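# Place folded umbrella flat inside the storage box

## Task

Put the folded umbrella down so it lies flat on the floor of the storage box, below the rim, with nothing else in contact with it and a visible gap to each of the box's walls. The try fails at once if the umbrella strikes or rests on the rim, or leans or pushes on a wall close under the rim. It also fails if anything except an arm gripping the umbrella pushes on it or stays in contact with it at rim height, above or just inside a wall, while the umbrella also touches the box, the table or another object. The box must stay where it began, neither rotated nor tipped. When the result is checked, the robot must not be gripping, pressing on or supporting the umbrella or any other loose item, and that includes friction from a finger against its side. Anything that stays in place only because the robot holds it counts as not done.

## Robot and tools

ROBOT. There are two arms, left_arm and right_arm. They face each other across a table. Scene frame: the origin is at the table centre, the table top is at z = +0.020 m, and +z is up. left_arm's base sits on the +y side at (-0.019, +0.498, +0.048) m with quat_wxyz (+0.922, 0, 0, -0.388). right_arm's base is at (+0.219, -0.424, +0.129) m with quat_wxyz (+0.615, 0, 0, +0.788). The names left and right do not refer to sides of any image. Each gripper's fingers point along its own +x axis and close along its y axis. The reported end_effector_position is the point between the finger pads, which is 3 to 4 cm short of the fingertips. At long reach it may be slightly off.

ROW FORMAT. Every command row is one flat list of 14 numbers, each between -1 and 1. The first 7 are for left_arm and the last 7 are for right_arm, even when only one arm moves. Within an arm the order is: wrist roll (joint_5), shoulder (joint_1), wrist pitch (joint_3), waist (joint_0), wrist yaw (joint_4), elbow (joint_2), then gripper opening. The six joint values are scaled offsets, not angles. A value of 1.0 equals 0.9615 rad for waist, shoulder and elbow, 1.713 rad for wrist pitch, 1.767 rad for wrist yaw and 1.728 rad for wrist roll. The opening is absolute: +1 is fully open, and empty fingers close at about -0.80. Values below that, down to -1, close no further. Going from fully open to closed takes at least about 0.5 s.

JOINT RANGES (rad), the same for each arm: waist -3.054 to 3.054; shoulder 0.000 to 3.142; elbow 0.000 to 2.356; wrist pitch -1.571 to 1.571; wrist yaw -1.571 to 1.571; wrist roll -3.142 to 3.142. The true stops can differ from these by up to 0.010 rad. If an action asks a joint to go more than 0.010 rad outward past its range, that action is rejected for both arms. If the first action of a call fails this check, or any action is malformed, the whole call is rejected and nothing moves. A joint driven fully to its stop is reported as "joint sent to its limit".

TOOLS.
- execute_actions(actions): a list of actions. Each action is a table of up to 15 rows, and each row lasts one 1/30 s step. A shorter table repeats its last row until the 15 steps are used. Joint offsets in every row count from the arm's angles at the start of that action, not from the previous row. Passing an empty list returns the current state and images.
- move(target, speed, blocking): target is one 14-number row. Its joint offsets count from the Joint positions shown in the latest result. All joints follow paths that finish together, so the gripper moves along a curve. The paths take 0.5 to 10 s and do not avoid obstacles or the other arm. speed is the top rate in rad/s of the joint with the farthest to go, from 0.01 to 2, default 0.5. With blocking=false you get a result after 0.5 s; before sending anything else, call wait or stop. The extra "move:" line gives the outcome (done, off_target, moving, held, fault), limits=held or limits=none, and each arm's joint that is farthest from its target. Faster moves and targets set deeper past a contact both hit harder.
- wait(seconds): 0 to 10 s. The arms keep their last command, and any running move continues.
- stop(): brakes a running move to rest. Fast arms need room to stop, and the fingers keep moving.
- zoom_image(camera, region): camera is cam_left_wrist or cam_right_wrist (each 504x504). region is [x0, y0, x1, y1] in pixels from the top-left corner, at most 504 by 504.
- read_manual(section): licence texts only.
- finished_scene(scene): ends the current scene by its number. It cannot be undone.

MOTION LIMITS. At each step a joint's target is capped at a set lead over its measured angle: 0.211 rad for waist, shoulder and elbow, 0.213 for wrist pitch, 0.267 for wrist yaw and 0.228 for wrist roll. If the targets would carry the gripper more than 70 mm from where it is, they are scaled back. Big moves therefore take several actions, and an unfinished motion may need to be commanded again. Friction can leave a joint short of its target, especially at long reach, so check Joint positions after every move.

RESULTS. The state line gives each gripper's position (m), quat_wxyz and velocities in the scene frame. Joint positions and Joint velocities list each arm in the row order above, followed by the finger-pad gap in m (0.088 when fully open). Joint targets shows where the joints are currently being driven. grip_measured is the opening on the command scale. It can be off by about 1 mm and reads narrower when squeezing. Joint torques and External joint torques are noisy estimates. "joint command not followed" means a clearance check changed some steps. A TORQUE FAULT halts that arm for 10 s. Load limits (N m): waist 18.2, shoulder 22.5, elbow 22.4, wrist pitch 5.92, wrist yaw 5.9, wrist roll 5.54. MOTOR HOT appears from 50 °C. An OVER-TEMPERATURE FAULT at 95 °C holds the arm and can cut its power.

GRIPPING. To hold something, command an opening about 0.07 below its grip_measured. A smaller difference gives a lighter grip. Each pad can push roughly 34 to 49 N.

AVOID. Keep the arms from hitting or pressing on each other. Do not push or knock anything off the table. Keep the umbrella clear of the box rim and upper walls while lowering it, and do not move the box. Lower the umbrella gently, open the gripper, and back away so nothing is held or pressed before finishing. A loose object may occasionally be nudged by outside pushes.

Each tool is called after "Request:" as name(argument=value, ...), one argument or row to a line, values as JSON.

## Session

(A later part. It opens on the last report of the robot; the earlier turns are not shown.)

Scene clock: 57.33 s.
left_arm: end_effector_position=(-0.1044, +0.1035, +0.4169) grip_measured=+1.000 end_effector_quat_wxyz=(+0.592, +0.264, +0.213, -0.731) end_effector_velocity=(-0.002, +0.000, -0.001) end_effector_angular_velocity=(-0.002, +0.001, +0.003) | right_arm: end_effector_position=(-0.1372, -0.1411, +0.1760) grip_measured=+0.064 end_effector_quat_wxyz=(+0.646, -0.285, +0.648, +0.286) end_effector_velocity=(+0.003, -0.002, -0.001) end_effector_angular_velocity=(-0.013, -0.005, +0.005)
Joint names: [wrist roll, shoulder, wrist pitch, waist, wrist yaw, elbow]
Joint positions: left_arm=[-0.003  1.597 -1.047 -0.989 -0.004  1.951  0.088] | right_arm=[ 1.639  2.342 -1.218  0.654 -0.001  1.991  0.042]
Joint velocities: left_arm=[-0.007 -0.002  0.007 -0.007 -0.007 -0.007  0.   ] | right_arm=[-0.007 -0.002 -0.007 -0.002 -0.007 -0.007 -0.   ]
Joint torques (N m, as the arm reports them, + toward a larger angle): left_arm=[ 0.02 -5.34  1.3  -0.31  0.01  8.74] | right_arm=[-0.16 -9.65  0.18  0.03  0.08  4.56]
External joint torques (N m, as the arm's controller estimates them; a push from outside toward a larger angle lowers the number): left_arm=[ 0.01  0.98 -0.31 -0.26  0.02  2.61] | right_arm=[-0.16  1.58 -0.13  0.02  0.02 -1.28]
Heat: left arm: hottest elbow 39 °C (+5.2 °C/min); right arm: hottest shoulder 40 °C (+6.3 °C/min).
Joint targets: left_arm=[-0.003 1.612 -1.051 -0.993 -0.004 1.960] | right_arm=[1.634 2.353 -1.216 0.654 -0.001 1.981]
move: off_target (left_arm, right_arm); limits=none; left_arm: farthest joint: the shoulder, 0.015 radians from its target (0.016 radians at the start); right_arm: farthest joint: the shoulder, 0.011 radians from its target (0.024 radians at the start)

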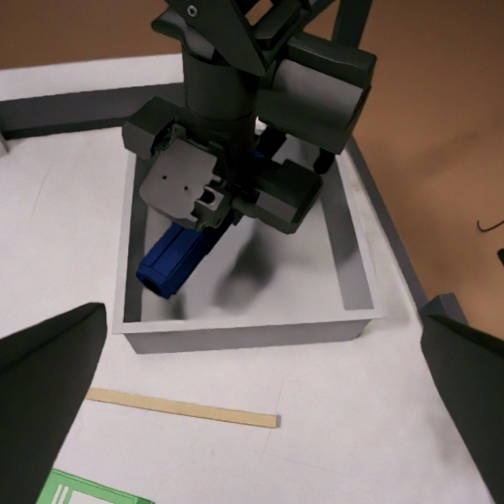

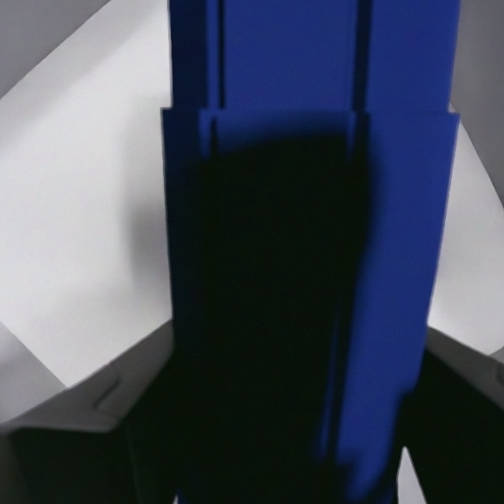

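Request:
execute_actions(
  actions=[],
)

Scene clock: 58.43 s.
left_arm: end_effector_position=(-0.1044, +0.1035, +0.4169) grip_measured=+1.000 end_effector_quat_wxyz=(+0.592, +0.264, +0.213, -0.731) end_effector_velocity=(-0.001, +0.003, +0.001) end_effector_angular_velocity=(+0.003, +0.000, +0.003) | right_arm: end_effector_position=(-0.1372, -0.1411, +0.1760) grip_measured=+0.064 end_effector_quat_wxyz=(+0.646, -0.285, +0.648, +0.286) end_effector_velocity=(-0.001, +0.001, +0.000) end_effector_angular_velocity=(-0.013, +0.019, +0.015)
Joint names: [wrist roll, shoulder, wrist pitch, waist, wrist yaw, elbow]
Joint positions: left_arm=[-0.003  1.597 -1.047 -0.989 -0.004  1.951  0.088] | right_arm=[ 1.638  2.342 -1.218  0.654 -0.001  1.991  0.042]
Joint velocities: left_arm=[-0.007 -0.007 -0.007 -0.007 -0.007 -0.002  0.   ] | right_arm=[-0.022 -0.002  0.007 -0.007 -0.022 -0.002  0.   ]
Joint torques (N m, as the arm reports them, + toward a larger angle): left_arm=[ 0.02 -5.36  1.3  -0.33  0.01  8.75] | right_arm=[-0.19 -9.67  0.18  0.04  0.08  4.78]
External joint torques (N m, as the arm's controller estimates them; a push from outside toward a larger angle lowers the number): left_arm=[ 0.01  1.07 -0.31 -0.29  0.01  2.57] | right_arm=[-0.18  1.49 -0.12  0.11  0.01 -1.02]
Heat: left arm: hottest elbow 39 °C (+5.1 °C/min); right arm: hottest shoulder 41 °C (+7.2 °C/min).
Joint targets: left_arm=[-0.003 1.612 -1.051 -0.993 -0.004 1.960] | right_arm=[1.633 2.353 -1.216 0.654 -0.001 1.981]

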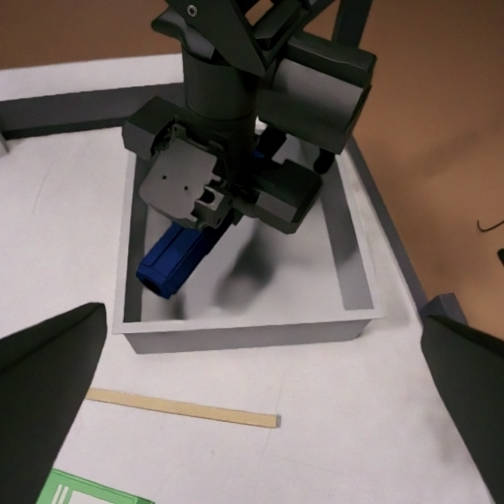

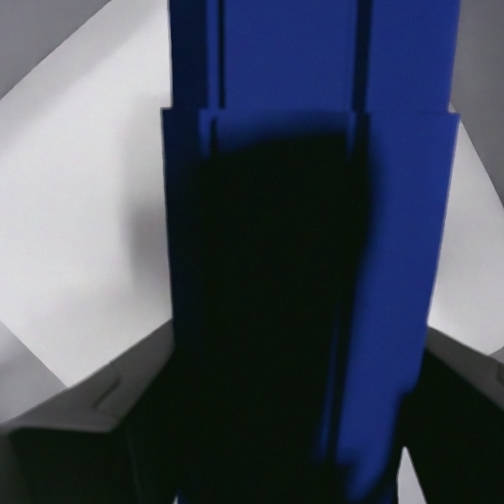

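Request:
move(
  target=[0,0.0166,-0.002,-0.004,0,0.0094,1.0,-0.003,0.0319,0.0544,0,0,-0.0846,-0.03],
  speed=0.07,
)

Scene clock: 61.63 s.
left_arm: end_effector_position=(-0.1044, +0.1034, +0.4167) grip_measured=+1.000 end_effector_quat_wxyz=(+0.592, +0.264, +0.214, -0.731) end_effector_velocity=(+0.001, +0.004, -0.002) end_effector_angular_velocity=(+0.015, -0.014, -0.001) | right_arm: end_effector_position=(-0.1376, -0.1408, +0.1505) grip_measured=+0.064 end_effector_quat_wxyz=(+0.646, -0.284, +0.648, +0.287) end_effector_velocity=(+0.003, +0.000, +0.000) end_effector_angular_velocity=(-0.010, -0.001, +0.015)
Joint names: [wrist roll, shoulder, wrist pitch, waist, wrist yaw, elbow]
Joint positions: left_arm=[-0.003  1.597 -1.047 -0.989 -0.004  1.951  0.088] | right_arm=[ 1.638  2.36  -1.127  0.654 -0.001  1.921  0.042]
Joint velocities: left_arm=[ 0.007 -0.002 -0.022 -0.002 -0.007  0.002  0.   ] | right_arm=[-0.022 -0.002 -0.007 -0.007 -0.007 -0.002 -0.   ]
Joint torques (N m, as the arm reports them, + toward a larger angle): left_arm=[ 0.02 -5.34  1.3  -0.31  0.    8.73] | right_arm=[-0.19 -9.71  0.18  0.03  0.08  4.65]
External joint torques (N m, as the arm's controller estimates them; a push from outside toward a larger angle lowers the number): left_arm=[ 0.01  1.05 -0.31 -0.32  0.01  2.56] | right_arm=[-0.19  1.51 -0.1   0.18  0.01 -1.05]
Heat: left arm: hottest elbow 39 °C (+5.0 °C/min); right arm: hottest shoulder 41 °C (+7.0 °C/min).
Joint targets: left_arm=[-0.003 1.613 -1.051 -0.993 -0.004 1.960] | right_arm=[1.633 2.373 -1.125 0.654 -0.001 1.910]
move: off_target (left_arm, right_arm); limits=none; left_arm: farthest joint: the shoulder, 0.016 radians from its target (0.016 radians at the start); right_arm: farthest joint: the shoulder, 0.013 radians from its target (0.031 radians at the start)

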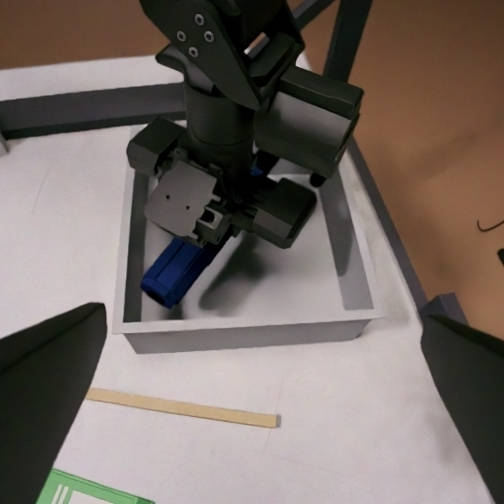

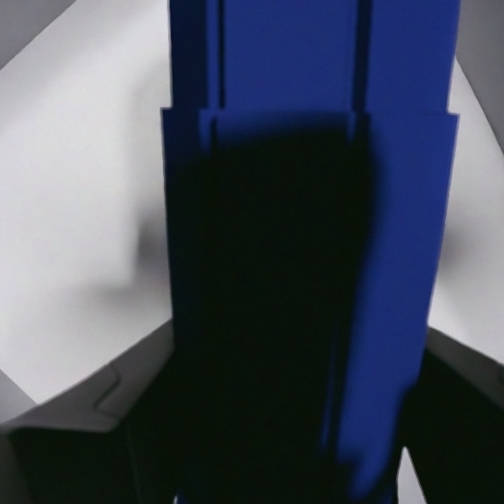

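Request:
zoom_image(
  camera="cam_left_wrist",
  region=[100, 100, 400, 360],
)

Region (100, 100, 400, 360) of cam_left_wrist's 504x504 image, scaled by 1.680, with more detail than that image has; it fills the top 437 rows of this view, and the rest is white.

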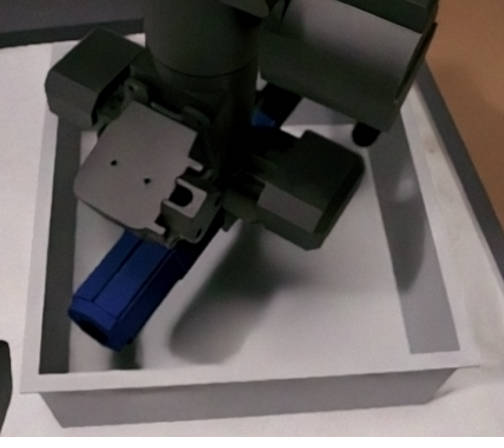

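Request:
execute_actions(
  actions=[
    [[0,0.0166,-0.002,-0.004,0,0.0094,1.0,-0.003,0.0140,0.0018,0,0,-0.0122,-0.03],[0,0.0166,-0.002,-0.004,0,0.0094,1.0,-0.003,0.0146,0.0028,0,0,-0.0135,-0.03],[0,0.0166,-0.002,-0.004,0,0.0094,1.0,-0.003,0.0153,0.0041,0,0,-0.0151,-0.03],[0,0.0166,-0.002,-0.004,0,0.0094,1.0,-0.003,0.0162,0.0057,0,0,-0.0171,-0.03],[0,0.0166,-0.002,-0.004,0,0.0094,1.0,-0.003,0.0171,0.0073,0,0,-0.0191,-0.03],[0,0.0166,-0.002,-0.004,0,0.0094,1.0,-0.003,0.0181,0.0089,0,0,-0.0212,-0.03],[0,0.0166,-0.002,-0.004,0,0.0094,1.0,-0.003,0.0191,0.0106,0,0,-0.0233,-0.03],[0,0.0166,-0.002,-0.004,0,0.0094,1.0,-0.003,0.0201,0.0123,0,0,-0.0255,-0.03],[0,0.0166,-0.002,-0.004,0,0.0094,1.0,-0.003,0.0211,0.0141,0,0,-0.0277,-0.03],[0,0.0166,-0.002,-0.004,0,0.0094,1.0,-0.003,0.0221,0.0158,0,0,-0.0299,-0.03],[0,0.0166,-0.002,-0.004,0,0.0094,1.0,-0.003,0.0232,0.0176,0,0,-0.0321,-0.03],[0,0.0166,-0.002,-0.004,0,0.0094,1.0,-0.003,0.0242,0.0194,0,0,-0.0344,-0.03],[0,0.0166,-0.002,-0.004,0,0.0094,1.0,-0.003,0.0252,0.0211,0,0,-0.0366,-0.03],[0,0.0166,-0.002,-0.004,0,0.0094,1.0,-0.003,0.0263,0.0229,0,0,-0.0388,-0.03],[0,0.0166,-0.002,-0.004,0,0.0094,1.0,-0.003,0.0273,0.0247,0,0,-0.0411,-0.03]],
    [[0,0.0166,-0.002,-0.004,0,0.0094,1.0,-0.003,0.0163,0.0059,0,0,-0.0174,-0.03],[0,0.0166,-0.002,-0.004,0,0.0094,1.0,-0.003,0.0172,0.0075,0,0,-0.0193,-0.03],[0,0.0166,-0.002,-0.004,0,0.0094,1.0,-0.003,0.0181,0.0090,0,0,-0.0213,-0.03],[0,0.0166,-0.002,-0.004,0,0.0094,1.0,-0.003,0.0190,0.0106,0,0,-0.0233,-0.03],[0,0.0166,-0.002,-0.004,0,0.0094,1.0,-0.003,0.0200,0.0122,0,0,-0.0253,-0.03],[0,0.0166,-0.002,-0.004,0,0.0094,1.0,-0.003,0.0209,0.0137,0,0,-0.0272,-0.03],[0,0.0166,-0.002,-0.004,0,0.0094,1.0,-0.003,0.0218,0.0153,0,0,-0.0292,-0.03],[0,0.0166,-0.002,-0.004,0,0.0094,1.0,-0.003,0.0227,0.0169,0,0,-0.0312,-0.03],[0,0.0166,-0.002,-0.004,0,0.0094,1.0,-0.003,0.0236,0.0184,0,0,-0.0332,-0.03],[0,0.0166,-0.002,-0.004,0,0.0094,1.0,-0.003,0.0245,0.0200,0,0,-0.0352,-0.03],[0,0.0166,-0.002,-0.004,0,0.0094,1.0,-0.003,0.0255,0.0216,0,0,-0.0371,-0.03],[0,0.0166,-0.002,-0.004,0,0.0094,1.0,-0.003,0.0264,0.0232,0,0,-0.0391,-0.03],[0,0.0166,-0.002,-0.004,0,0.0094,1.0,-0.003,0.0273,0.0247,0,0,-0.0411,-0.03],[0,0.0166,-0.002,-0.004,0,0.0094,1.0,-0.003,0.0282,0.0263,0,0,-0.0431,-0.03],[0,0.0166,-0.002,-0.004,0,0.0094,1.0,-0.003,0.0291,0.0279,0,0,-0.0450,-0.03]],
  ],
)

Scene clock: 71.13 s.
left_arm: end_effector_position=(-0.1044, +0.1033, +0.4166) grip_measured=+1.000 end_effector_quat_wxyz=(+0.592, +0.264, +0.214, -0.731) end_effector_velocity=(-0.004, +0.002, -0.001) end_effector_angular_velocity=(+0.009, +0.009, -0.008) | right_arm: end_effector_position=(-0.1371, -0.1412, +0.1291) grip_measured=+0.064 end_effector_quat_wxyz=(+0.646, -0.285, +0.648, +0.286) end_effector_velocity=(+0.006, -0.007, -0.027) end_effector_angular_velocity=(-0.029, -0.024, +0.010)
Joint names: [wrist roll, shoulder, wrist pitch, waist, wrist yaw, elbow]
Joint positions: left_arm=[-0.003  1.597 -1.047 -0.989 -0.004  1.951  0.088] | right_arm=[ 1.638  2.382 -1.059  0.654 -0.001  1.872  0.042]
Joint velocities: left_arm=[-0.007 -0.002 -0.007 -0.007  0.007 -0.002  0.   ] | right_arm=[-0.007  0.027  0.051  0.002 -0.007 -0.061  0.   ]
Joint torques (N m, as the arm reports them, + toward a larger angle): left_arm=[ 0.03 -5.36  1.3  -0.31  0.    8.76] | right_arm=[-0.18 -9.62  0.17  0.03  0.07  4.66]
External joint torques (N m, as the arm's controller estimates them; a push from outside toward a larger angle lowers the number): left_arm=[ 0.02  0.98 -0.3  -0.27  0.    2.64] | right_arm=[-0.18  1.67 -0.11 -0.04  0.02 -0.98]
External joint torques at the end of the 1st action: left_arm=[ 0.02  0.99 -0.31 -0.32  0.02  2.6 ] | right_arm=[-0.19  1.84 -0.09  0.09  0.01 -1.12]
Heat: left arm: hottest elbow 39 °C (+4.1 °C/min); right arm: hottest shoulder 43 °C (+7.1 °C/min).
Joint targets: left_arm=[-0.003 1.613 -1.051 -0.993 -0.004 1.960] | right_arm=[1.633 2.398 -1.049 0.654 -0.001 1.856]

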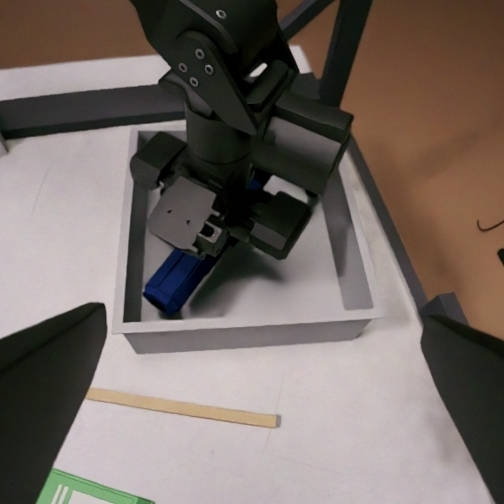

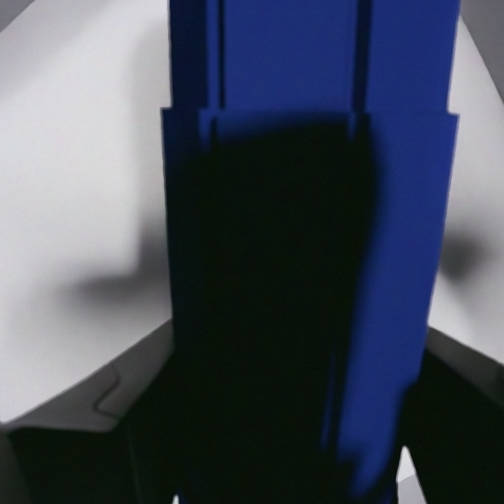

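Request:
execute_actions(
  actions=[
    [[0,0.0166,-0.002,-0.004,0,0.0094,1.0,-0.003,0.0171,0.0065,0,0,-0.0173,-0.03],[0,0.0166,-0.002,-0.004,0,0.0094,1.0,-0.003,0.0179,0.0074,0,0,-0.0182,-0.03],[0,0.0166,-0.002,-0.004,0,0.0094,1.0,-0.003,0.0189,0.0087,0,0,-0.0195,-0.03],[0,0.0166,-0.002,-0.004,0,0.0094,1.0,-0.003,0.0201,0.0103,0,0,-0.0210,-0.03],[0,0.0166,-0.002,-0.004,0,0.0094,1.0,-0.003,0.0215,0.0120,0,0,-0.0228,-0.03],[0,0.0166,-0.002,-0.004,0,0.0094,1.0,-0.003,0.0228,0.0137,0,0,-0.0245,-0.03],[0,0.0166,-0.002,-0.004,0,0.0094,1.0,-0.003,0.0242,0.0155,0,0,-0.0262,-0.03],[0,0.0166,-0.002,-0.004,0,0.0094,1.0,-0.003,0.0256,0.0172,0,0,-0.0279,-0.03],[0,0.0166,-0.002,-0.004,0,0.0094,1.0,-0.003,0.0269,0.0190,0,0,-0.0297,-0.03],[0,0.0166,-0.002,-0.004,0,0.0094,1.0,-0.003,0.0283,0.0207,0,0,-0.0314,-0.03],[0,0.0166,-0.002,-0.004,0,0.0094,1.0,-0.003,0.0296,0.0224,0,0,-0.0331,-0.03],[0,0.0166,-0.002,-0.004,0,0.0094,1.0,-0.003,0.0310,0.0242,0,0,-0.0349,-0.03],[0,0.0166,-0.002,-0.004,0,0.0094,1.0,-0.003,0.0324,0.0259,0,0,-0.0366,-0.03],[0,0.0166,-0.002,-0.004,0,0.0094,1.0,-0.003,0.0338,0.0277,0,0,-0.0384,-0.03],[0,0.0166,-0.002,-0.004,0,0.0094,1.0,-0.003,0.0352,0.0295,0,0,-0.0402,-0.03]],
    [[0,0.0166,-0.002,-0.004,0,0.0094,1.0,-0.003,0.0184,0.0075,0,0,-0.0177,-0.03],[0,0.0166,-0.002,-0.004,0,0.0094,1.0,-0.003,0.0197,0.0091,0,0,-0.0192,-0.03],[0,0.0166,-0.002,-0.004,0,0.0094,1.0,-0.003,0.0209,0.0106,0,0,-0.0208,-0.03],[0,0.0166,-0.002,-0.004,0,0.0094,1.0,-0.003,0.0222,0.0122,0,0,-0.0224,-0.03],[0,0.0166,-0.002,-0.004,0,0.0094,1.0,-0.003,0.0234,0.0138,0,0,-0.0240,-0.03],[0,0.0166,-0.002,-0.004,0,0.0094,1.0,-0.003,0.0246,0.0154,0,0,-0.0255,-0.03],[0,0.0166,-0.002,-0.004,0,0.0094,1.0,-0.003,0.0259,0.0170,0,0,-0.0271,-0.03],[0,0.0166,-0.002,-0.004,0,0.0094,1.0,-0.003,0.0271,0.0185,0,0,-0.0287,-0.03],[0,0.0166,-0.002,-0.004,0,0.0094,1.0,-0.003,0.0283,0.0201,0,0,-0.0302,-0.03],[0,0.0166,-0.002,-0.004,0,0.0094,1.0,-0.003,0.0296,0.0217,0,0,-0.0318,-0.03],[0,0.0166,-0.002,-0.004,0,0.0094,1.0,-0.003,0.0308,0.0233,0,0,-0.0334,-0.03],[0,0.0166,-0.002,-0.004,0,0.0094,1.0,-0.003,0.0321,0.0249,0,0,-0.0349,-0.03],[0,0.0166,-0.002,-0.004,0,0.0094,1.0,-0.003,0.0333,0.0264,0,0,-0.0365,-0.03],[0,0.0166,-0.002,-0.004,0,0.0094,1.0,-0.003,0.0345,0.0280,0,0,-0.0381,-0.03],[0,0.0166,-0.002,-0.004,0,0.0094,1.0,-0.003,0.0358,0.0296,0,0,-0.0397,-0.03]],
    [[0,0.0166,-0.002,-0.004,0,0.0094,1.0,-0.003,0.0187,0.0074,0,0,-0.0174,-0.03],[0,0.0166,-0.002,-0.004,0,0.0094,1.0,-0.003,0.0201,0.0090,0,0,-0.0187,-0.03],[0,0.0166,-0.002,-0.004,0,0.0094,1.0,-0.003,0.0216,0.0105,0,0,-0.0199,-0.03],[0,0.0166,-0.002,-0.004,0,0.0094,1.0,-0.003,0.0231,0.0121,0,0,-0.0212,-0.03],[0,0.0166,-0.002,-0.004,0,0.0094,1.0,-0.003,0.0245,0.0136,0,0,-0.0225,-0.03],[0,0.0166,-0.002,-0.004,0,0.0094,1.0,-0.003,0.0258,0.0150,0,0,-0.0236,-0.03],[0,0.0166,-0.002,-0.004,0,0.0094,1.0,-0.003,0.0271,0.0163,0,0,-0.0248,-0.03],[0,0.0166,-0.002,-0.004,0,0.0094,1.0,-0.003,0.0284,0.0177,0,0,-0.0259,-0.03],[0,0.0166,-0.002,-0.004,0,0.0094,1.0,-0.003,0.0296,0.0189,0,0,-0.0269,-0.03],[0,0.0166,-0.002,-0.004,0,0.0094,1.0,-0.003,0.0307,0.0201,0,0,-0.0279,-0.03],[0,0.0166,-0.002,-0.004,0,0.0094,1.0,-0.003,0.0317,0.0211,0,0,-0.0287,-0.03],[0,0.0166,-0.002,-0.004,0,0.0094,1.0,-0.003,0.0325,0.0220,0,0,-0.0294,-0.03],[0,0.0166,-0.002,-0.004,0,0.0094,1.0,-0.003,0.0330,0.0225,0,0,-0.0299,-0.03],[0,0.0166,-0.002,-0.004,0,0.0094,1.0,-0.003,0.0333,0.0228,0,0,-0.0302,-0.03],[0,0.0166,-0.002,-0.004,0,0.0094,1.0,-0.003,0.0335,0.0230,0,0,-0.0303,-0.03]],
  ],
)

Request:
wait(
  seconds=0.3,
)

Scene clock: 77.90 s.
left_arm: end_effector_position=(-0.1046, +0.1031, +0.4163) grip_measured=+1.000 end_effector_quat_wxyz=(+0.591, +0.265, +0.214, -0.731) end_effector_velocity=(+0.000, -0.000, +0.003) end_effector_angular_velocity=(-0.009, +0.015, +0.017) | right_arm: end_effector_position=(-0.1367, -0.1415, +0.0917) grip_measured=+0.064 end_effector_quat_wxyz=(+0.646, -0.286, +0.647, +0.286) end_effector_velocity=(+0.005, -0.007, -0.013) end_effector_angular_velocity=(-0.025, -0.020, +0.010)
Joint names: [wrist roll, shoulder, wrist pitch, waist, wrist yaw, elbow]
Joint positions: left_arm=[-0.003  1.598 -1.047 -0.989 -0.004  1.951  0.088] | right_arm=[ 1.638  2.433 -0.946  0.654 -0.001  1.809  0.042]
Joint velocities: left_arm=[-0.022 -0.002  0.007 -0.002 -0.007  0.002  0.   ] | right_arm=[-0.007  0.017  0.007  0.002 -0.007 -0.022 -0.   ]
Joint torques (N m, as the arm reports them, + toward a larger angle): left_arm=[ 0.03 -5.34  1.31 -0.34  0.01  8.77] | right_arm=[-0.19 -9.74  0.22  0.02  0.07  4.42]
External joint torques (N m, as the arm's controller estimates them; a push from outside toward a larger angle lowers the number): left_arm=[ 0.02  1.07 -0.31 -0.39  0.02  2.57] | right_arm=[-0.19  1.75 -0.05 -0.05  0.02 -1.07]
External joint torques at the end of the 1st action: left_arm=[ 0.02  0.91 -0.27 -0.33  0.01  2.69] | right_arm=[-0.18  1.83 -0.07  0.07  0.02 -1.09]
External joint torques at the end of the 2nd action: left_arm=[ 0.02  0.96 -0.28 -0.32  0.02  2.65] | right_arm=[-0.18  1.92 -0.11  0.06  0.02 -1.12]
Heat: left arm: hottest elbow 40 °C (+4.1 °C/min); right arm: hottest shoulder 44 °C (+8.1 °C/min).
Joint targets: left_arm=[-0.003 1.614 -1.051 -0.993 -0.004 1.960] | right_arm=[1.633 2.448 -0.941 0.654 -0.001 1.798]

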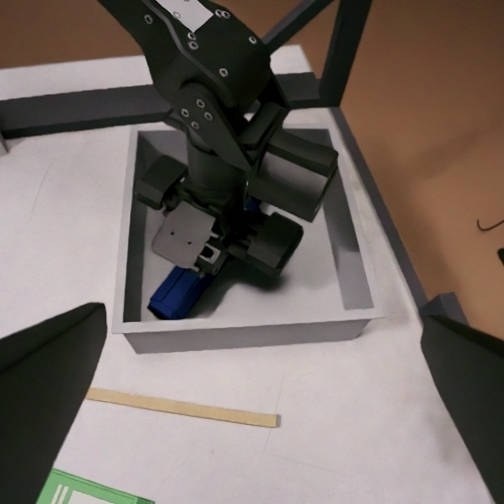

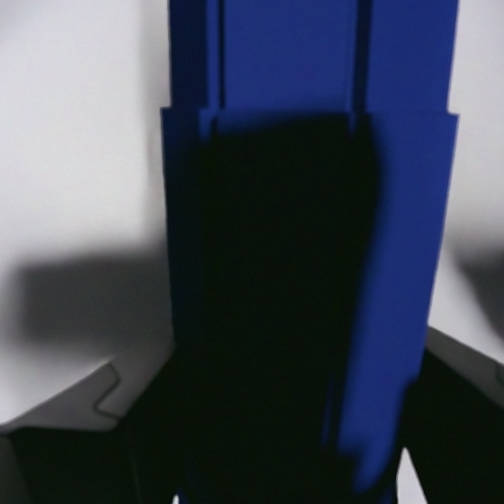

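Scene clock: 78.20 s.
left_arm: end_effector_position=(-0.1046, +0.1031, +0.4163) grip_measured=+1.000 end_effector_quat_wxyz=(+0.591, +0.265, +0.214, -0.731) end_effector_velocity=(+0.000, -0.000, +0.001) end_effector_angular_velocity=(-0.002, +0.025, +0.027) | right_arm: end_effector_position=(-0.1367, -0.1415, +0.0907) grip_measured=+0.064 end_effector_quat_wxyz=(+0.646, -0.286, +0.647, +0.286) end_effector_velocity=(-0.001, +0.001, +0.000) end_effector_angular_velocity=(-0.001, +0.010, +0.005)
Joint names: [wrist roll, shoulder, wrist pitch, waist, wrist yaw, elbow]
Joint positions: left_arm=[-0.003  1.598 -1.047 -0.989 -0.004  1.951  0.088] | right_arm=[ 1.638  2.435 -0.943  0.654 -0.001  1.808  0.042]
Joint velocities: left_arm=[-0.037 -0.002  0.007 -0.002 -0.007 -0.002  0.   ] | right_arm=[-0.007 -0.002  0.007 -0.002 -0.007 -0.002 -0.   ]
Joint torques (N m, as the arm reports them, + toward a larger angle): left_arm=[ 0.02 -5.36  1.29 -0.33  0.01  8.76] | right_arm=[-0.18 -9.59  0.18  0.02  0.07  4.26]
External joint torques (N m, as the arm's controller estimates them; a push from outside toward a larger angle lowers the number): left_arm=[ 0.02  1.06 -0.32 -0.33  0.02  2.58] | right_arm=[-0.18  1.79 -0.14  0.02  0.01 -1.24]
Heat: left arm: hottest elbow 40 °C (+4.0 °C/min); right arm: hottest shoulder 44 °C (+8.1 °C/min).
Joint targets: left_arm=[-0.003 1.614 -1.051 -0.993 -0.004 1.960] | right_arm=[1.633 2.448 -0.941 0.654 -0.001 1.797]
wait: 0.30 s; at rest by 0.27 s

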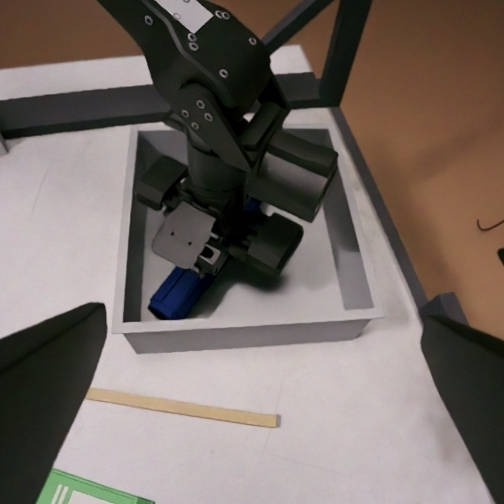

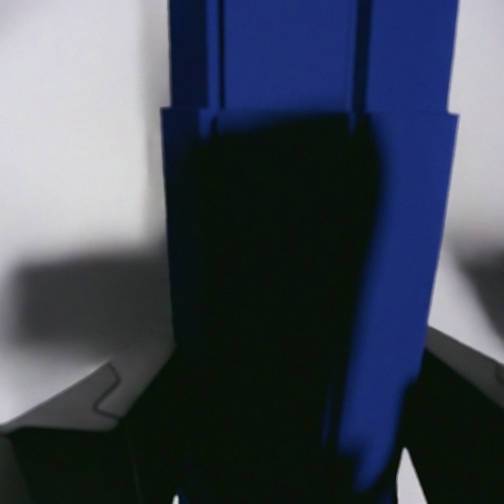

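Request:
execute_actions(
  actions=[
    [[0,0.016,-0.002,-0.004,0,0.0094,1.0,-0.003,0.0138,0.0014,0,0,-0.0116,-0.03],[0,0.016,-0.002,-0.004,0,0.0094,1.0,-0.003,0.0142,0.0019,0,0,-0.0119,-0.03],[0,0.016,-0.002,-0.004,0,0.0094,1.0,-0.003,0.0148,0.0024,0,0,-0.0123,-0.03],[0,0.016,-0.002,-0.004,0,0.0094,1.0,-0.003,0.0155,0.0031,0,0,-0.0128,-0.03],[0,0.016,-0.002,-0.004,0,0.0094,1.0,-0.003,0.0163,0.0039,0,0,-0.0134,-0.03],[0,0.016,-0.002,-0.004,0,0.0094,1.0,-0.003,0.0171,0.0046,0,0,-0.0139,-0.03],[0,0.016,-0.002,-0.004,0,0.0094,1.0,-0.003,0.0179,0.0054,0,0,-0.0145,-0.03],[0,0.016,-0.002,-0.004,0,0.0094,1.0,-0.003,0.0186,0.0061,0,0,-0.0150,-0.03],[0,0.016,-0.002,-0.004,0,0.0094,1.0,-0.003,0.0194,0.0068,0,0,-0.0155,-0.03],[0,0.016,-0.002,-0.004,0,0.0094,1.0,-0.003,0.0202,0.0076,0,0,-0.0161,-0.03],[0,0.016,-0.002,-0.004,0,0.0094,1.0,-0.003,0.0210,0.0083,0,0,-0.0166,-0.03],[0,0.016,-0.002,-0.004,0,0.0094,1.0,-0.003,0.0218,0.0091,0,0,-0.0172,-0.03],[0,0.016,-0.002,-0.004,0,0.0094,1.0,-0.003,0.0225,0.0098,0,0,-0.0177,-0.03],[0,0.016,-0.002,-0.004,0,0.0094,1.0,-0.003,0.0232,0.0105,0,0,-0.0182,-0.03],[0,0.016,-0.002,-0.004,0,0.0094,1.0,-0.003,0.0239,0.0112,0,0,-0.0187,-0.03]],
    [[0,0.016,-0.002,-0.004,0,0.0094,1.0,-0.003,0.0165,0.0040,0,0,-0.0135,-0.03],[0,0.016,-0.002,-0.004,0,0.0094,1.0,-0.003,0.0172,0.0047,0,0,-0.0140,-0.03],[0,0.016,-0.002,-0.004,0,0.0094,1.0,-0.003,0.0179,0.0054,0,0,-0.0145,-0.03],[0,0.016,-0.002,-0.004,0,0.0094,1.0,-0.003,0.0185,0.0060,0,0,-0.0149,-0.03],[0,0.016,-0.002,-0.004,0,0.0094,1.0,-0.003,0.0192,0.0067,0,0,-0.0154,-0.03],[0,0.016,-0.002,-0.004,0,0.0094,1.0,-0.003,0.0199,0.0073,0,0,-0.0159,-0.03],[0,0.016,-0.002,-0.004,0,0.0094,1.0,-0.003,0.0206,0.0080,0,0,-0.0164,-0.03],[0,0.016,-0.002,-0.004,0,0.0094,1.0,-0.003,0.0213,0.0087,0,0,-0.0169,-0.03],[0,0.016,-0.002,-0.004,0,0.0094,1.0,-0.003,0.0219,0.0093,0,0,-0.0173,-0.03],[0,0.016,-0.002,-0.004,0,0.0094,1.0,-0.003,0.0225,0.0098,0,0,-0.0177,-0.03],[0,0.016,-0.002,-0.004,0,0.0094,1.0,-0.003,0.0231,0.0103,0,0,-0.0181,-0.03],[0,0.016,-0.002,-0.004,0,0.0094,1.0,-0.003,0.0236,0.0108,0,0,-0.0185,-0.03],[0,0.016,-0.002,-0.004,0,0.0094,1.0,-0.003,0.0240,0.0112,0,0,-0.0188,-0.03],[0,0.016,-0.002,-0.004,0,0.0094,1.0,-0.003,0.0243,0.0115,0,0,-0.0190,-0.03],[0,0.016,-0.002,-0.004,0,0.0094,1.0,-0.003,0.0245,0.0117,0,0,-0.0191,-0.03]],
  ],
)

Request:
wait(
  seconds=0.3,
)

Scene clock: 83.13 s.
left_arm: end_effector_position=(-0.1046, +0.1031, +0.4163) grip_measured=+1.000 end_effector_quat_wxyz=(+0.591, +0.265, +0.214, -0.731) end_effector_velocity=(+0.000, +0.002, -0.001) end_effector_angular_velocity=(+0.007, -0.001, +0.008) | right_arm: end_effector_position=(-0.1365, -0.1417, +0.0804) grip_measured=+0.064 end_effector_quat_wxyz=(+0.646, -0.286, +0.647, +0.286) end_effector_velocity=(+0.001, -0.006, -0.008) end_effector_angular_velocity=(-0.028, +0.000, -0.020)
Joint names: [wrist roll, shoulder, wrist pitch, waist, wrist yaw, elbow]
Joint positions: left_arm=[-0.003  1.598 -1.047 -0.989 -0.004  1.951  0.088] | right_arm=[ 1.638  2.452 -0.914  0.654 -0.001  1.795  0.042]
Joint velocities: left_arm=[-0.007 -0.002 -0.007 -0.002 -0.007 -0.002  0.   ] | right_arm=[ 0.022  0.012  0.007  0.002 -0.022 -0.012 -0.   ]
Joint torques (N m, as the arm reports them, + toward a larger angle): left_arm=[ 0.03 -5.42  1.3  -0.33  0.01  8.77] | right_arm=[-0.19 -9.58  0.23  0.03  0.08  4.3 ]
External joint torques (N m, as the arm's controller estimates them; a push from outside toward a larger angle lowers the number): left_arm=[ 0.02  0.94 -0.3  -0.29  0.01  2.62] | right_arm=[-0.19  1.88 -0.06 -0.06  0.02 -1.12]
External joint torques at the end of the 1st action: left_arm=[ 0.01  1.04 -0.32 -0.33  0.02  2.55] | right_arm=[-0.18  1.78 -0.09  0.13  0.   -1.08]
Heat: left arm: hottest elbow 40 °C (+3.0 °C/min); right arm: hottest shoulder 45 °C (+9.0 °C/min).
Joint targets: left_arm=[-0.003 1.614 -1.051 -0.993 -0.004 1.960] | right_arm=[1.633 2.466 -0.910 0.654 -0.001 1.784]

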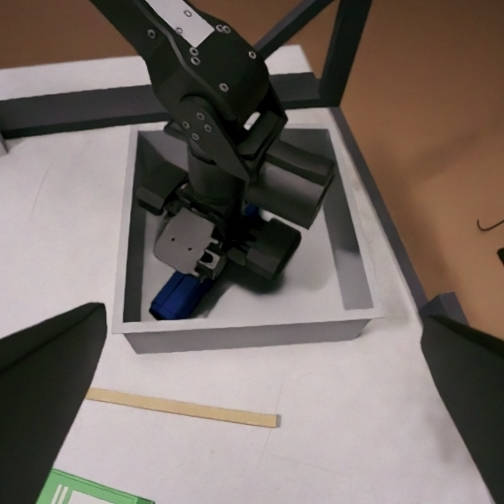

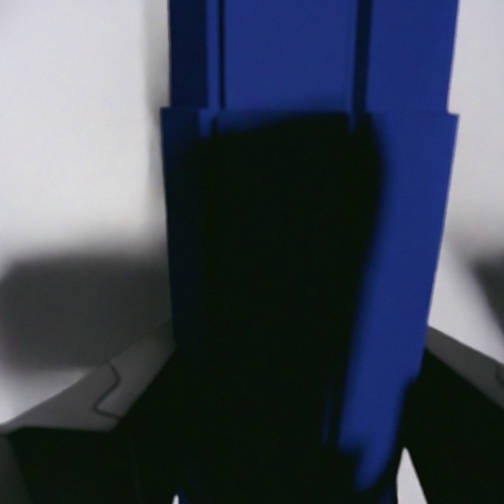

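Scene clock: 83.43 s.
left_arm: end_effector_position=(-0.1046, +0.1031, +0.4163) grip_measured=+1.000 end_effector_quat_wxyz=(+0.591, +0.265, +0.214, -0.731) end_effector_velocity=(+0.000, +0.002, -0.001) end_effector_angular_velocity=(+0.009, +0.009, +0.001) | right_arm: end_effector_position=(-0.1366, -0.1416, +0.0797) grip_measured=+0.064 end_effector_quat_wxyz=(+0.646, -0.286, +0.647, +0.286) end_effector_velocity=(+0.001, -0.001, -0.000) end_effector_angular_velocity=(-0.010, -0.001, +0.005)
Joint names: [wrist roll, shoulder, wrist pitch, waist, wrist yaw, elbow]
Joint positions: left_arm=[-0.003  1.598 -1.047 -0.989 -0.004  1.951  0.088] | right_arm=[ 1.638  2.453 -0.912  0.654 -0.001  1.794  0.042]
Joint velocities: left_arm=[-0.007 -0.002 -0.007  0.002  0.007 -0.002  0.   ] | right_arm=[-0.007  0.002 -0.007 -0.002 -0.007  0.002  0.   ]
Joint torques (N m, as the arm reports them, + toward a larger angle): left_arm=[ 0.03 -5.44  1.3  -0.31  0.01  8.76] | right_arm=[-0.18 -9.52  0.17  0.04  0.08  4.28]
External joint torques (N m, as the arm's controller estimates them; a push from outside toward a larger angle lowers the number): left_arm=[ 0.02  0.88 -0.29 -0.34  0.02  2.66] | right_arm=[-0.18  1.87 -0.13  0.04  0.01 -1.13]
Heat: left arm: hottest elbow 40 °C (+3.0 °C/min); right arm: hottest shoulder 45 °C (+9.1 °C/min).
Joint targets: left_arm=[-0.003 1.614 -1.051 -0.993 -0.004 1.960] | right_arm=[1.633 2.466 -0.910 0.654 -0.001 1.784]
wait: 0.30 s; at rest by 0.17 s

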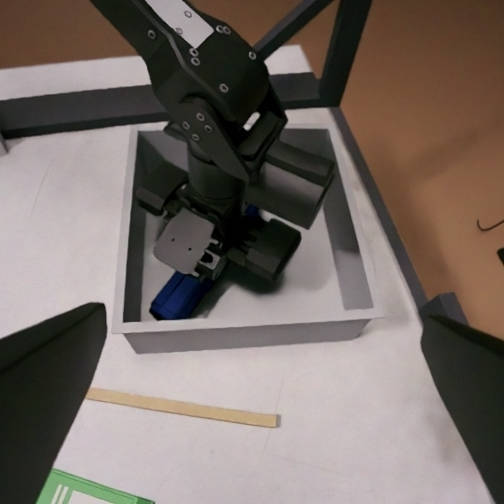

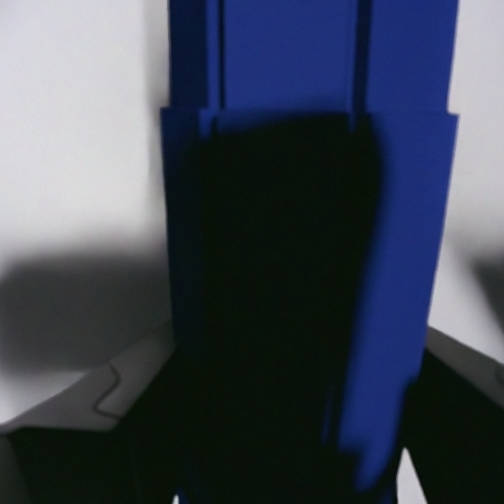

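Request:
execute_actions(
  actions=[
    [[0,0.016,-0.002,-0.004,0,0.0094,1.0,-0.003,0.0139,0.0015,0,0,-0.0106,-0.03],[0,0.016,-0.002,-0.004,0,0.0094,1.0,-0.003,0.0142,0.0019,0,0,-0.0108,-0.03],[0,0.016,-0.002,-0.004,0,0.0094,1.0,-0.003,0.0146,0.0022,0,0,-0.0111,-0.03],[0,0.016,-0.002,-0.004,0,0.0094,1.0,-0.003,0.0149,0.0025,0,0,-0.0113,-0.03],[0,0.016,-0.002,-0.004,0,0.0094,1.0,-0.003,0.0153,0.0029,0,0,-0.0115,-0.03],[0,0.016,-0.002,-0.004,0,0.0094,1.0,-0.003,0.0157,0.0032,0,0,-0.0117,-0.03],[0,0.016,-0.002,-0.004,0,0.0094,1.0,-0.003,0.0160,0.0035,0,0,-0.0120,-0.03],[0,0.016,-0.002,-0.004,0,0.0094,1.0,-0.003,0.0164,0.0038,0,0,-0.0122,-0.03],[0,0.016,-0.002,-0.004,0,0.0094,1.0,-0.003,0.0167,0.0042,0,0,-0.0124,-0.03],[0,0.016,-0.002,-0.004,0,0.0094,1.0,-0.003,0.0171,0.0045,0,0,-0.0126,-0.03],[0,0.016,-0.002,-0.004,0,0.0094,1.0,-0.003,0.0175,0.0048,0,0,-0.0129,-0.03],[0,0.016,-0.002,-0.004,0,0.0094,1.0,-0.003,0.0178,0.0052,0,0,-0.0131,-0.03],[0,0.016,-0.002,-0.004,0,0.0094,1.0,-0.003,0.0182,0.0055,0,0,-0.0133,-0.03],[0,0.016,-0.002,-0.004,0,0.0094,1.0,-0.003,0.0185,0.0058,0,0,-0.0135,-0.03],[0,0.016,-0.002,-0.004,0,0.0094,1.0,-0.003,0.0189,0.0062,0,0,-0.0138,-0.03]],
    [[0,0.016,-0.002,-0.004,0,0.0094,1.0,-0.003,0.0149,0.0025,0,0,-0.0113,-0.03],[0,0.016,-0.002,-0.004,0,0.0094,1.0,-0.003,0.0153,0.0029,0,0,-0.0115,-0.03],[0,0.016,-0.002,-0.004,0,0.0094,1.0,-0.003,0.0157,0.0032,0,0,-0.0117,-0.03],[0,0.016,-0.002,-0.004,0,0.0094,1.0,-0.003,0.0160,0.0035,0,0,-0.0120,-0.03],[0,0.016,-0.002,-0.004,0,0.0094,1.0,-0.003,0.0164,0.0038,0,0,-0.0122,-0.03],[0,0.016,-0.002,-0.004,0,0.0094,1.0,-0.003,0.0167,0.0042,0,0,-0.0124,-0.03],[0,0.016,-0.002,-0.004,0,0.0094,1.0,-0.003,0.0171,0.0045,0,0,-0.0126,-0.03],[0,0.016,-0.002,-0.004,0,0.0094,1.0,-0.003,0.0175,0.0048,0,0,-0.0129,-0.03],[0,0.016,-0.002,-0.004,0,0.0094,1.0,-0.003,0.0178,0.0052,0,0,-0.0131,-0.03],[0,0.016,-0.002,-0.004,0,0.0094,1.0,-0.003,0.0182,0.0055,0,0,-0.0133,-0.03],[0,0.016,-0.002,-0.004,0,0.0094,1.0,-0.003,0.0185,0.0058,0,0,-0.0135,-0.03],[0,0.016,-0.002,-0.004,0,0.0094,1.0,-0.003,0.0189,0.0062,0,0,-0.0138,-0.03],[0,0.016,-0.002,-0.004,0,0.0094,1.0,-0.003,0.0193,0.0065,0,0,-0.0140,-0.03],[0,0.016,-0.002,-0.004,0,0.0094,1.0,-0.003,0.0196,0.0068,0,0,-0.0142,-0.03],[0,0.016,-0.002,-0.004,0,0.0094,1.0,-0.003,0.0200,0.0071,0,0,-0.0144,-0.03]],
  ],
)

Request:
wait(
  seconds=0.3,
)

Scene clock: 86.87 s.
left_arm: end_effector_position=(-0.1048, +0.1031, +0.4163) grip_measured=+1.000 end_effector_quat_wxyz=(+0.591, +0.265, +0.214, -0.731) end_effector_velocity=(+0.000, +0.002, -0.003) end_effector_angular_velocity=(+0.012, -0.002, +0.008) | right_arm: end_effector_position=(-0.1372, -0.1411, +0.0759) grip_measured=+0.064 end_effector_quat_wxyz=(+0.646, -0.285, +0.648, +0.287) end_effector_velocity=(-0.001, +0.001, +0.001) end_effector_angular_velocity=(+0.010, +0.001, +0.010)
Joint names: [wrist roll, shoulder, wrist pitch, waist, wrist yaw, elbow]
Joint positions: left_arm=[-0.003  1.598 -1.047 -0.99  -0.004  1.951  0.088] | right_arm=[ 1.637  2.459 -0.897  0.654 -0.001  1.79   0.042]
Joint velocities: left_arm=[-0.007 -0.002 -0.007 -0.002 -0.007 -0.007  0.   ] | right_arm=[-0.007 -0.002  0.007  0.002  0.007 -0.002 -0.   ]
Joint torques (N m, as the arm reports them, + toward a larger angle): left_arm=[ 0.02 -5.41  1.31 -0.32  0.01  8.74] | right_arm=[-0.17 -9.14  0.21  0.04  0.08  4.16]
External joint torques (N m, as the arm's controller estimates them; a push from outside toward a larger angle lowers the number): left_arm=[ 0.02  0.92 -0.29 -0.29  0.01  2.63] | right_arm=[-0.17  2.36 -0.1  -0.02  0.02 -1.28]
External joint torques at the end of the 1st action: left_arm=[ 0.02  0.87 -0.31 -0.35  0.02  2.68] | right_arm=[-0.19  1.81 -0.08  0.05  0.01 -1.18]
Heat: left arm: hottest elbow 40 °C (+3.0 °C/min); right arm: hottest shoulder 45 °C (+9.1 °C/min).
Joint targets: left_arm=[-0.003 1.614 -1.051 -0.994 -0.004 1.960] | right_arm=[1.633 2.476 -0.893 0.654 -0.001 1.778]

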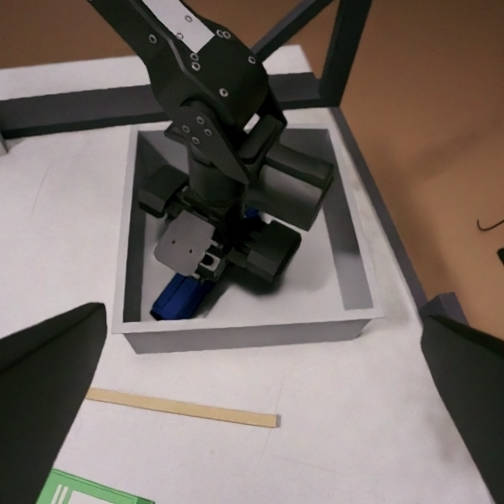

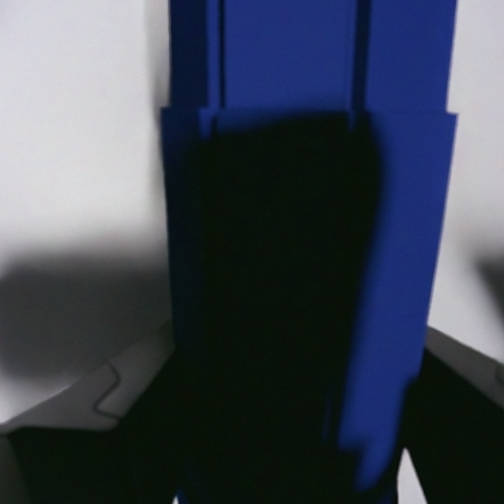

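Scene clock: 87.17 s.
left_arm: end_effector_position=(-0.1048, +0.1031, +0.4163) grip_measured=+1.000 end_effector_quat_wxyz=(+0.591, +0.265, +0.214, -0.731) end_effector_velocity=(+0.000, -0.000, +0.001) end_effector_angular_velocity=(-0.007, +0.002, +0.008) | right_arm: end_effector_position=(-0.1373, -0.1411, +0.0757) grip_measured=+0.064 end_effector_quat_wxyz=(+0.646, -0.285, +0.648, +0.287) end_effector_velocity=(+0.004, +0.000, -0.002) end_effector_angular_velocity=(-0.002, -0.014, +0.020)
Joint names: [wrist roll, shoulder, wrist pitch, waist, wrist yaw, elbow]
Joint positions: left_arm=[-0.003  1.598 -1.047 -0.99  -0.004  1.951  0.088] | right_arm=[ 1.637  2.46  -0.896  0.654 -0.001  1.79   0.042]
Joint velocities: left_arm=[-0.007 -0.002  0.007 -0.002 -0.007 -0.002  0.   ] | right_arm=[-0.022  0.002 -0.007 -0.002  0.007 -0.002 -0.   ]
Joint torques (N m, as the arm reports them, + toward a larger angle): left_arm=[ 0.02 -5.41  1.3  -0.33  0.01  8.76] | right_arm=[-0.16 -9.26  0.23  0.04  0.08  4.13]
External joint torques (N m, as the arm's controller estimates them; a push from outside toward a larger angle lowers the number): left_arm=[ 0.01  0.97 -0.32 -0.33  0.02  2.6 ] | right_arm=[-0.16  2.06 -0.05  0.06  0.01 -1.18]
Heat: left arm: hottest elbow 40 °C (+3.0 °C/min); right arm: hottest shoulder 45 °C (+9.0 °C/min).
Joint targets: left_arm=[-0.003 1.614 -1.051 -0.994 -0.004 1.960] | right_arm=[1.632 2.476 -0.893 0.654 -0.001 1.778]
wait: 0.30 s; at rest by 0.17 s

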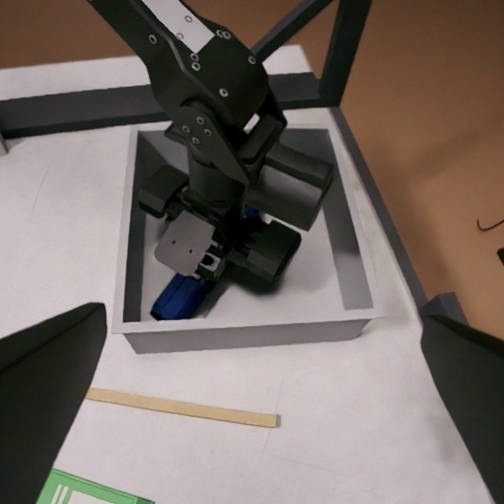

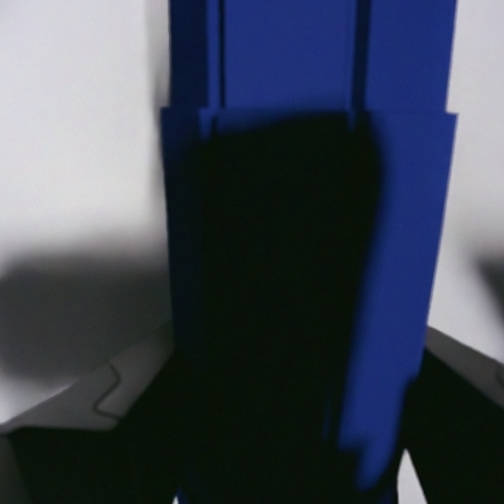

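Request:
zoom_image(
  camera="cam_left_wrist",
  region=[105, 120, 265, 340],
)

Region (105, 120, 265, 340) of cam_left_wrist's 504x504 image, scaled by 2.291, with more detail than that image has; it fills the left 367 columns of this view, and the rest is white.

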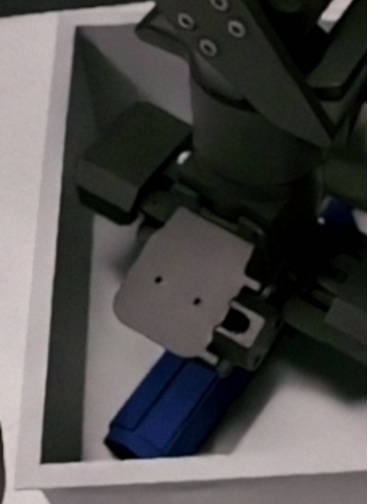

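Request:
execute_actions(
  actions=[
    [[0,0.016,-0.002,-0.004,0,0.0094,1.0,-0.002,0.0170,0.0015,0,0,-0.0127,-0.03],[0,0.016,-0.002,-0.004,0,0.0094,1.0,-0.002,0.0173,0.0015,0,0,-0.0129,-0.02],[0,0.016,-0.002,-0.004,0,0.0094,1.0,-0.002,0.0176,0.0015,0,0,-0.0131,-0.01],[0,0.016,-0.002,-0.004,0,0.0094,1.0,-0.002,0.0179,0.0015,0,0,-0.0133,0.0],[0,0.016,-0.002,-0.004,0,0.0094,1.0,-0.002,0.0182,0.0015,0,0,-0.0135,0.01],[0,0.016,-0.002,-0.004,0,0.0094,1.0,-0.002,0.0185,0.0015,0,0,-0.0137,0.02],[0,0.016,-0.002,-0.004,0,0.0094,1.0,-0.002,0.0188,0.0015,0,0,-0.0139,0.03],[0,0.016,-0.002,-0.004,0,0.0094,1.0,-0.002,0.0191,0.0015,0,0,-0.0141,0.04],[0,0.016,-0.002,-0.004,0,0.0094,1.0,-0.002,0.0194,0.0015,0,0,-0.0143,0.045],[0,0.016,-0.002,-0.004,0,0.0094,1.0,-0.002,0.0197,0.0015,0,0,-0.0145,0.05],[0,0.016,-0.002,-0.004,0,0.0094,1.0,-0.002,0.0200,0.0015,0,0,-0.0147,0.055],[0,0.016,-0.002,-0.004,0,0.0094,1.0,-0.002,0.0203,0.0015,0,0,-0.0149,0.06],[0,0.016,-0.002,-0.004,0,0.0094,1.0,-0.002,0.0206,0.0015,0,0,-0.0151,0.065],[0,0.016,-0.002,-0.004,0,0.0094,1.0,-0.002,0.0209,0.0015,0,0,-0.0153,0.07],[0,0.016,-0.002,-0.004,0,0.0094,1.0,-0.002,0.0212,0.0015,0,0,-0.0155,0.075]],
  ],
)

Request:
wait(
  seconds=0.3,
)

Scene clock: 89.67 s.
left_arm: end_effector_position=(-0.1048, +0.1031, +0.4163) grip_measured=+1.000 end_effector_quat_wxyz=(+0.591, +0.265, +0.214, -0.731) end_effector_velocity=(+0.003, +0.003, -0.004) end_effector_angular_velocity=(+0.022, -0.002, +0.029) | right_arm: end_effector_position=(-0.1371, -0.1412, +0.0750) grip_measured=+0.070 end_effector_quat_wxyz=(+0.646, -0.285, +0.648, +0.287) end_effector_velocity=(+0.009, -0.001, -0.003) end_effector_angular_velocity=(-0.002, -0.039, +0.019)
Joint names: [wrist roll, shoulder, wrist pitch, waist, wrist yaw, elbow]
Joint positions: left_arm=[-0.003  1.598 -1.047 -0.99  -0.004  1.951  0.088] | right_arm=[ 1.637  2.461 -0.895  0.654 -0.001  1.789  0.042]
Joint velocities: left_arm=[-0.022 -0.002 -0.022 -0.002 -0.022 -0.002  0.   ] | right_arm=[-0.022  0.002 -0.022 -0.002  0.022 -0.007  0.005]
Joint torques (N m, as the arm reports them, + toward a larger angle): left_arm=[ 0.03 -5.4   1.31 -0.33  0.01  8.75] | right_arm=[-0.13 -8.84  0.13  0.03  0.07  3.86]
External joint torques (N m, as the arm's controller estimates them; a push from outside toward a larger angle lowers the number): left_arm=[ 0.02  0.9  -0.27 -0.36  0.02  2.67] | right_arm=[-0.13  2.43 -0.14  0.06  0.01 -1.4 ]
Heat: left arm: hottest elbow 40 °C (+2.0 °C/min); right arm: hottest shoulder 45 °C (+9.1 °C/min).
Joint targets: left_arm=[-0.003 1.614 -1.051 -0.994 -0.004 1.960] | right_arm=[1.633 2.480 -0.894 0.654 -0.001 1.775]

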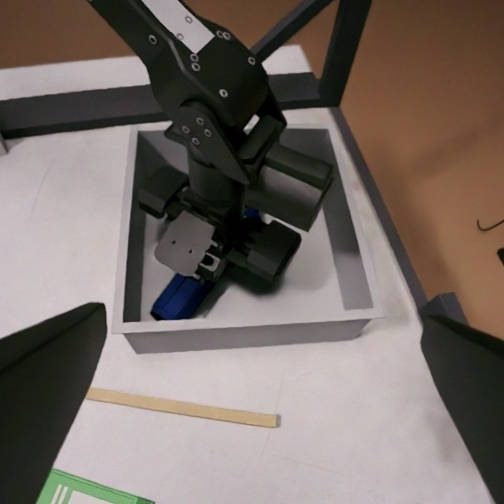

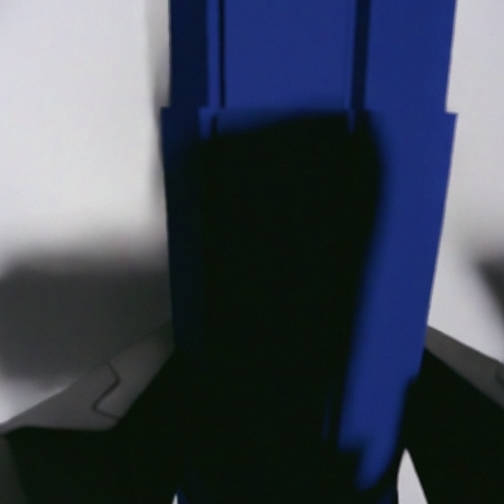

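Scene clock: 89.97 s.
left_arm: end_effector_position=(-0.1048, +0.1031, +0.4163) grip_measured=+1.000 end_effector_quat_wxyz=(+0.591, +0.265, +0.214, -0.731) end_effector_velocity=(-0.001, +0.004, -0.002) end_effector_angular_velocity=(+0.015, -0.014, -0.006) | right_arm: end_effector_position=(-0.1370, -0.1413, +0.0748) grip_measured=+0.080 end_effector_quat_wxyz=(+0.646, -0.285, +0.647, +0.287) end_effector_velocity=(+0.002, -0.002, -0.002) end_effector_angular_velocity=(-0.013, -0.005, +0.020)
Joint names: [wrist roll, shoulder, wrist pitch, waist, wrist yaw, elbow]
Joint positions: left_arm=[-0.003  1.598 -1.047 -0.99  -0.004  1.951  0.088] | right_arm=[ 1.637  2.461 -0.895  0.654 -0.001  1.788  0.043]
Joint velocities: left_arm=[ 0.007 -0.002 -0.022 -0.007 -0.007  0.002  0.   ] | right_arm=[-0.022  0.002 -0.007 -0.002 -0.007 -0.002 -0.   ]
Joint torques (N m, as the arm reports them, + toward a larger angle): left_arm=[ 0.03 -5.42  1.3  -0.31  0.01  8.76] | right_arm=[-0.13 -8.94  0.14  0.02  0.07  3.86]
External joint torques (N m, as the arm's controller estimates them; a push from outside toward a larger angle lowers the number): left_arm=[ 0.02  1.06 -0.32 -0.29  0.02  2.55] | right_arm=[-0.13  2.43 -0.16  0.02  0.01 -1.49]
Heat: left arm: hottest elbow 40 °C (+2.0 °C/min); right arm: hottest shoulder 45 °C (+9.1 °C/min).
Joint targets: left_arm=[-0.003 1.614 -1.051 -0.994 -0.004 1.960] | right_arm=[1.633 2.480 -0.893 0.654 -0.001 1.775]
wait: 0.30 s; at rest by 0.17 s

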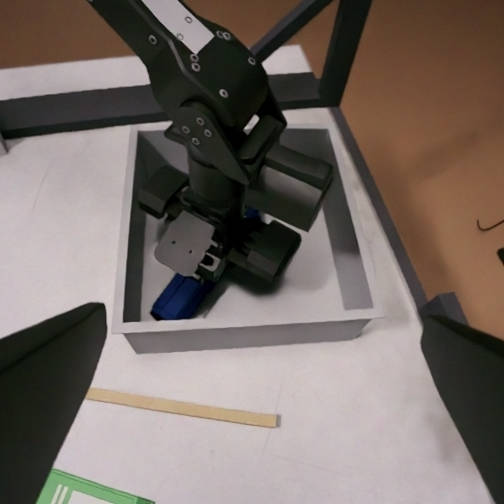

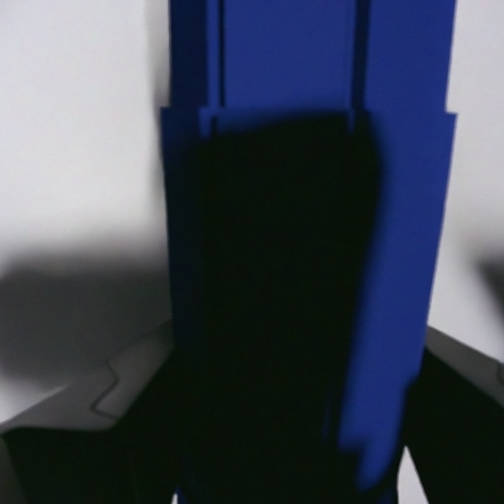

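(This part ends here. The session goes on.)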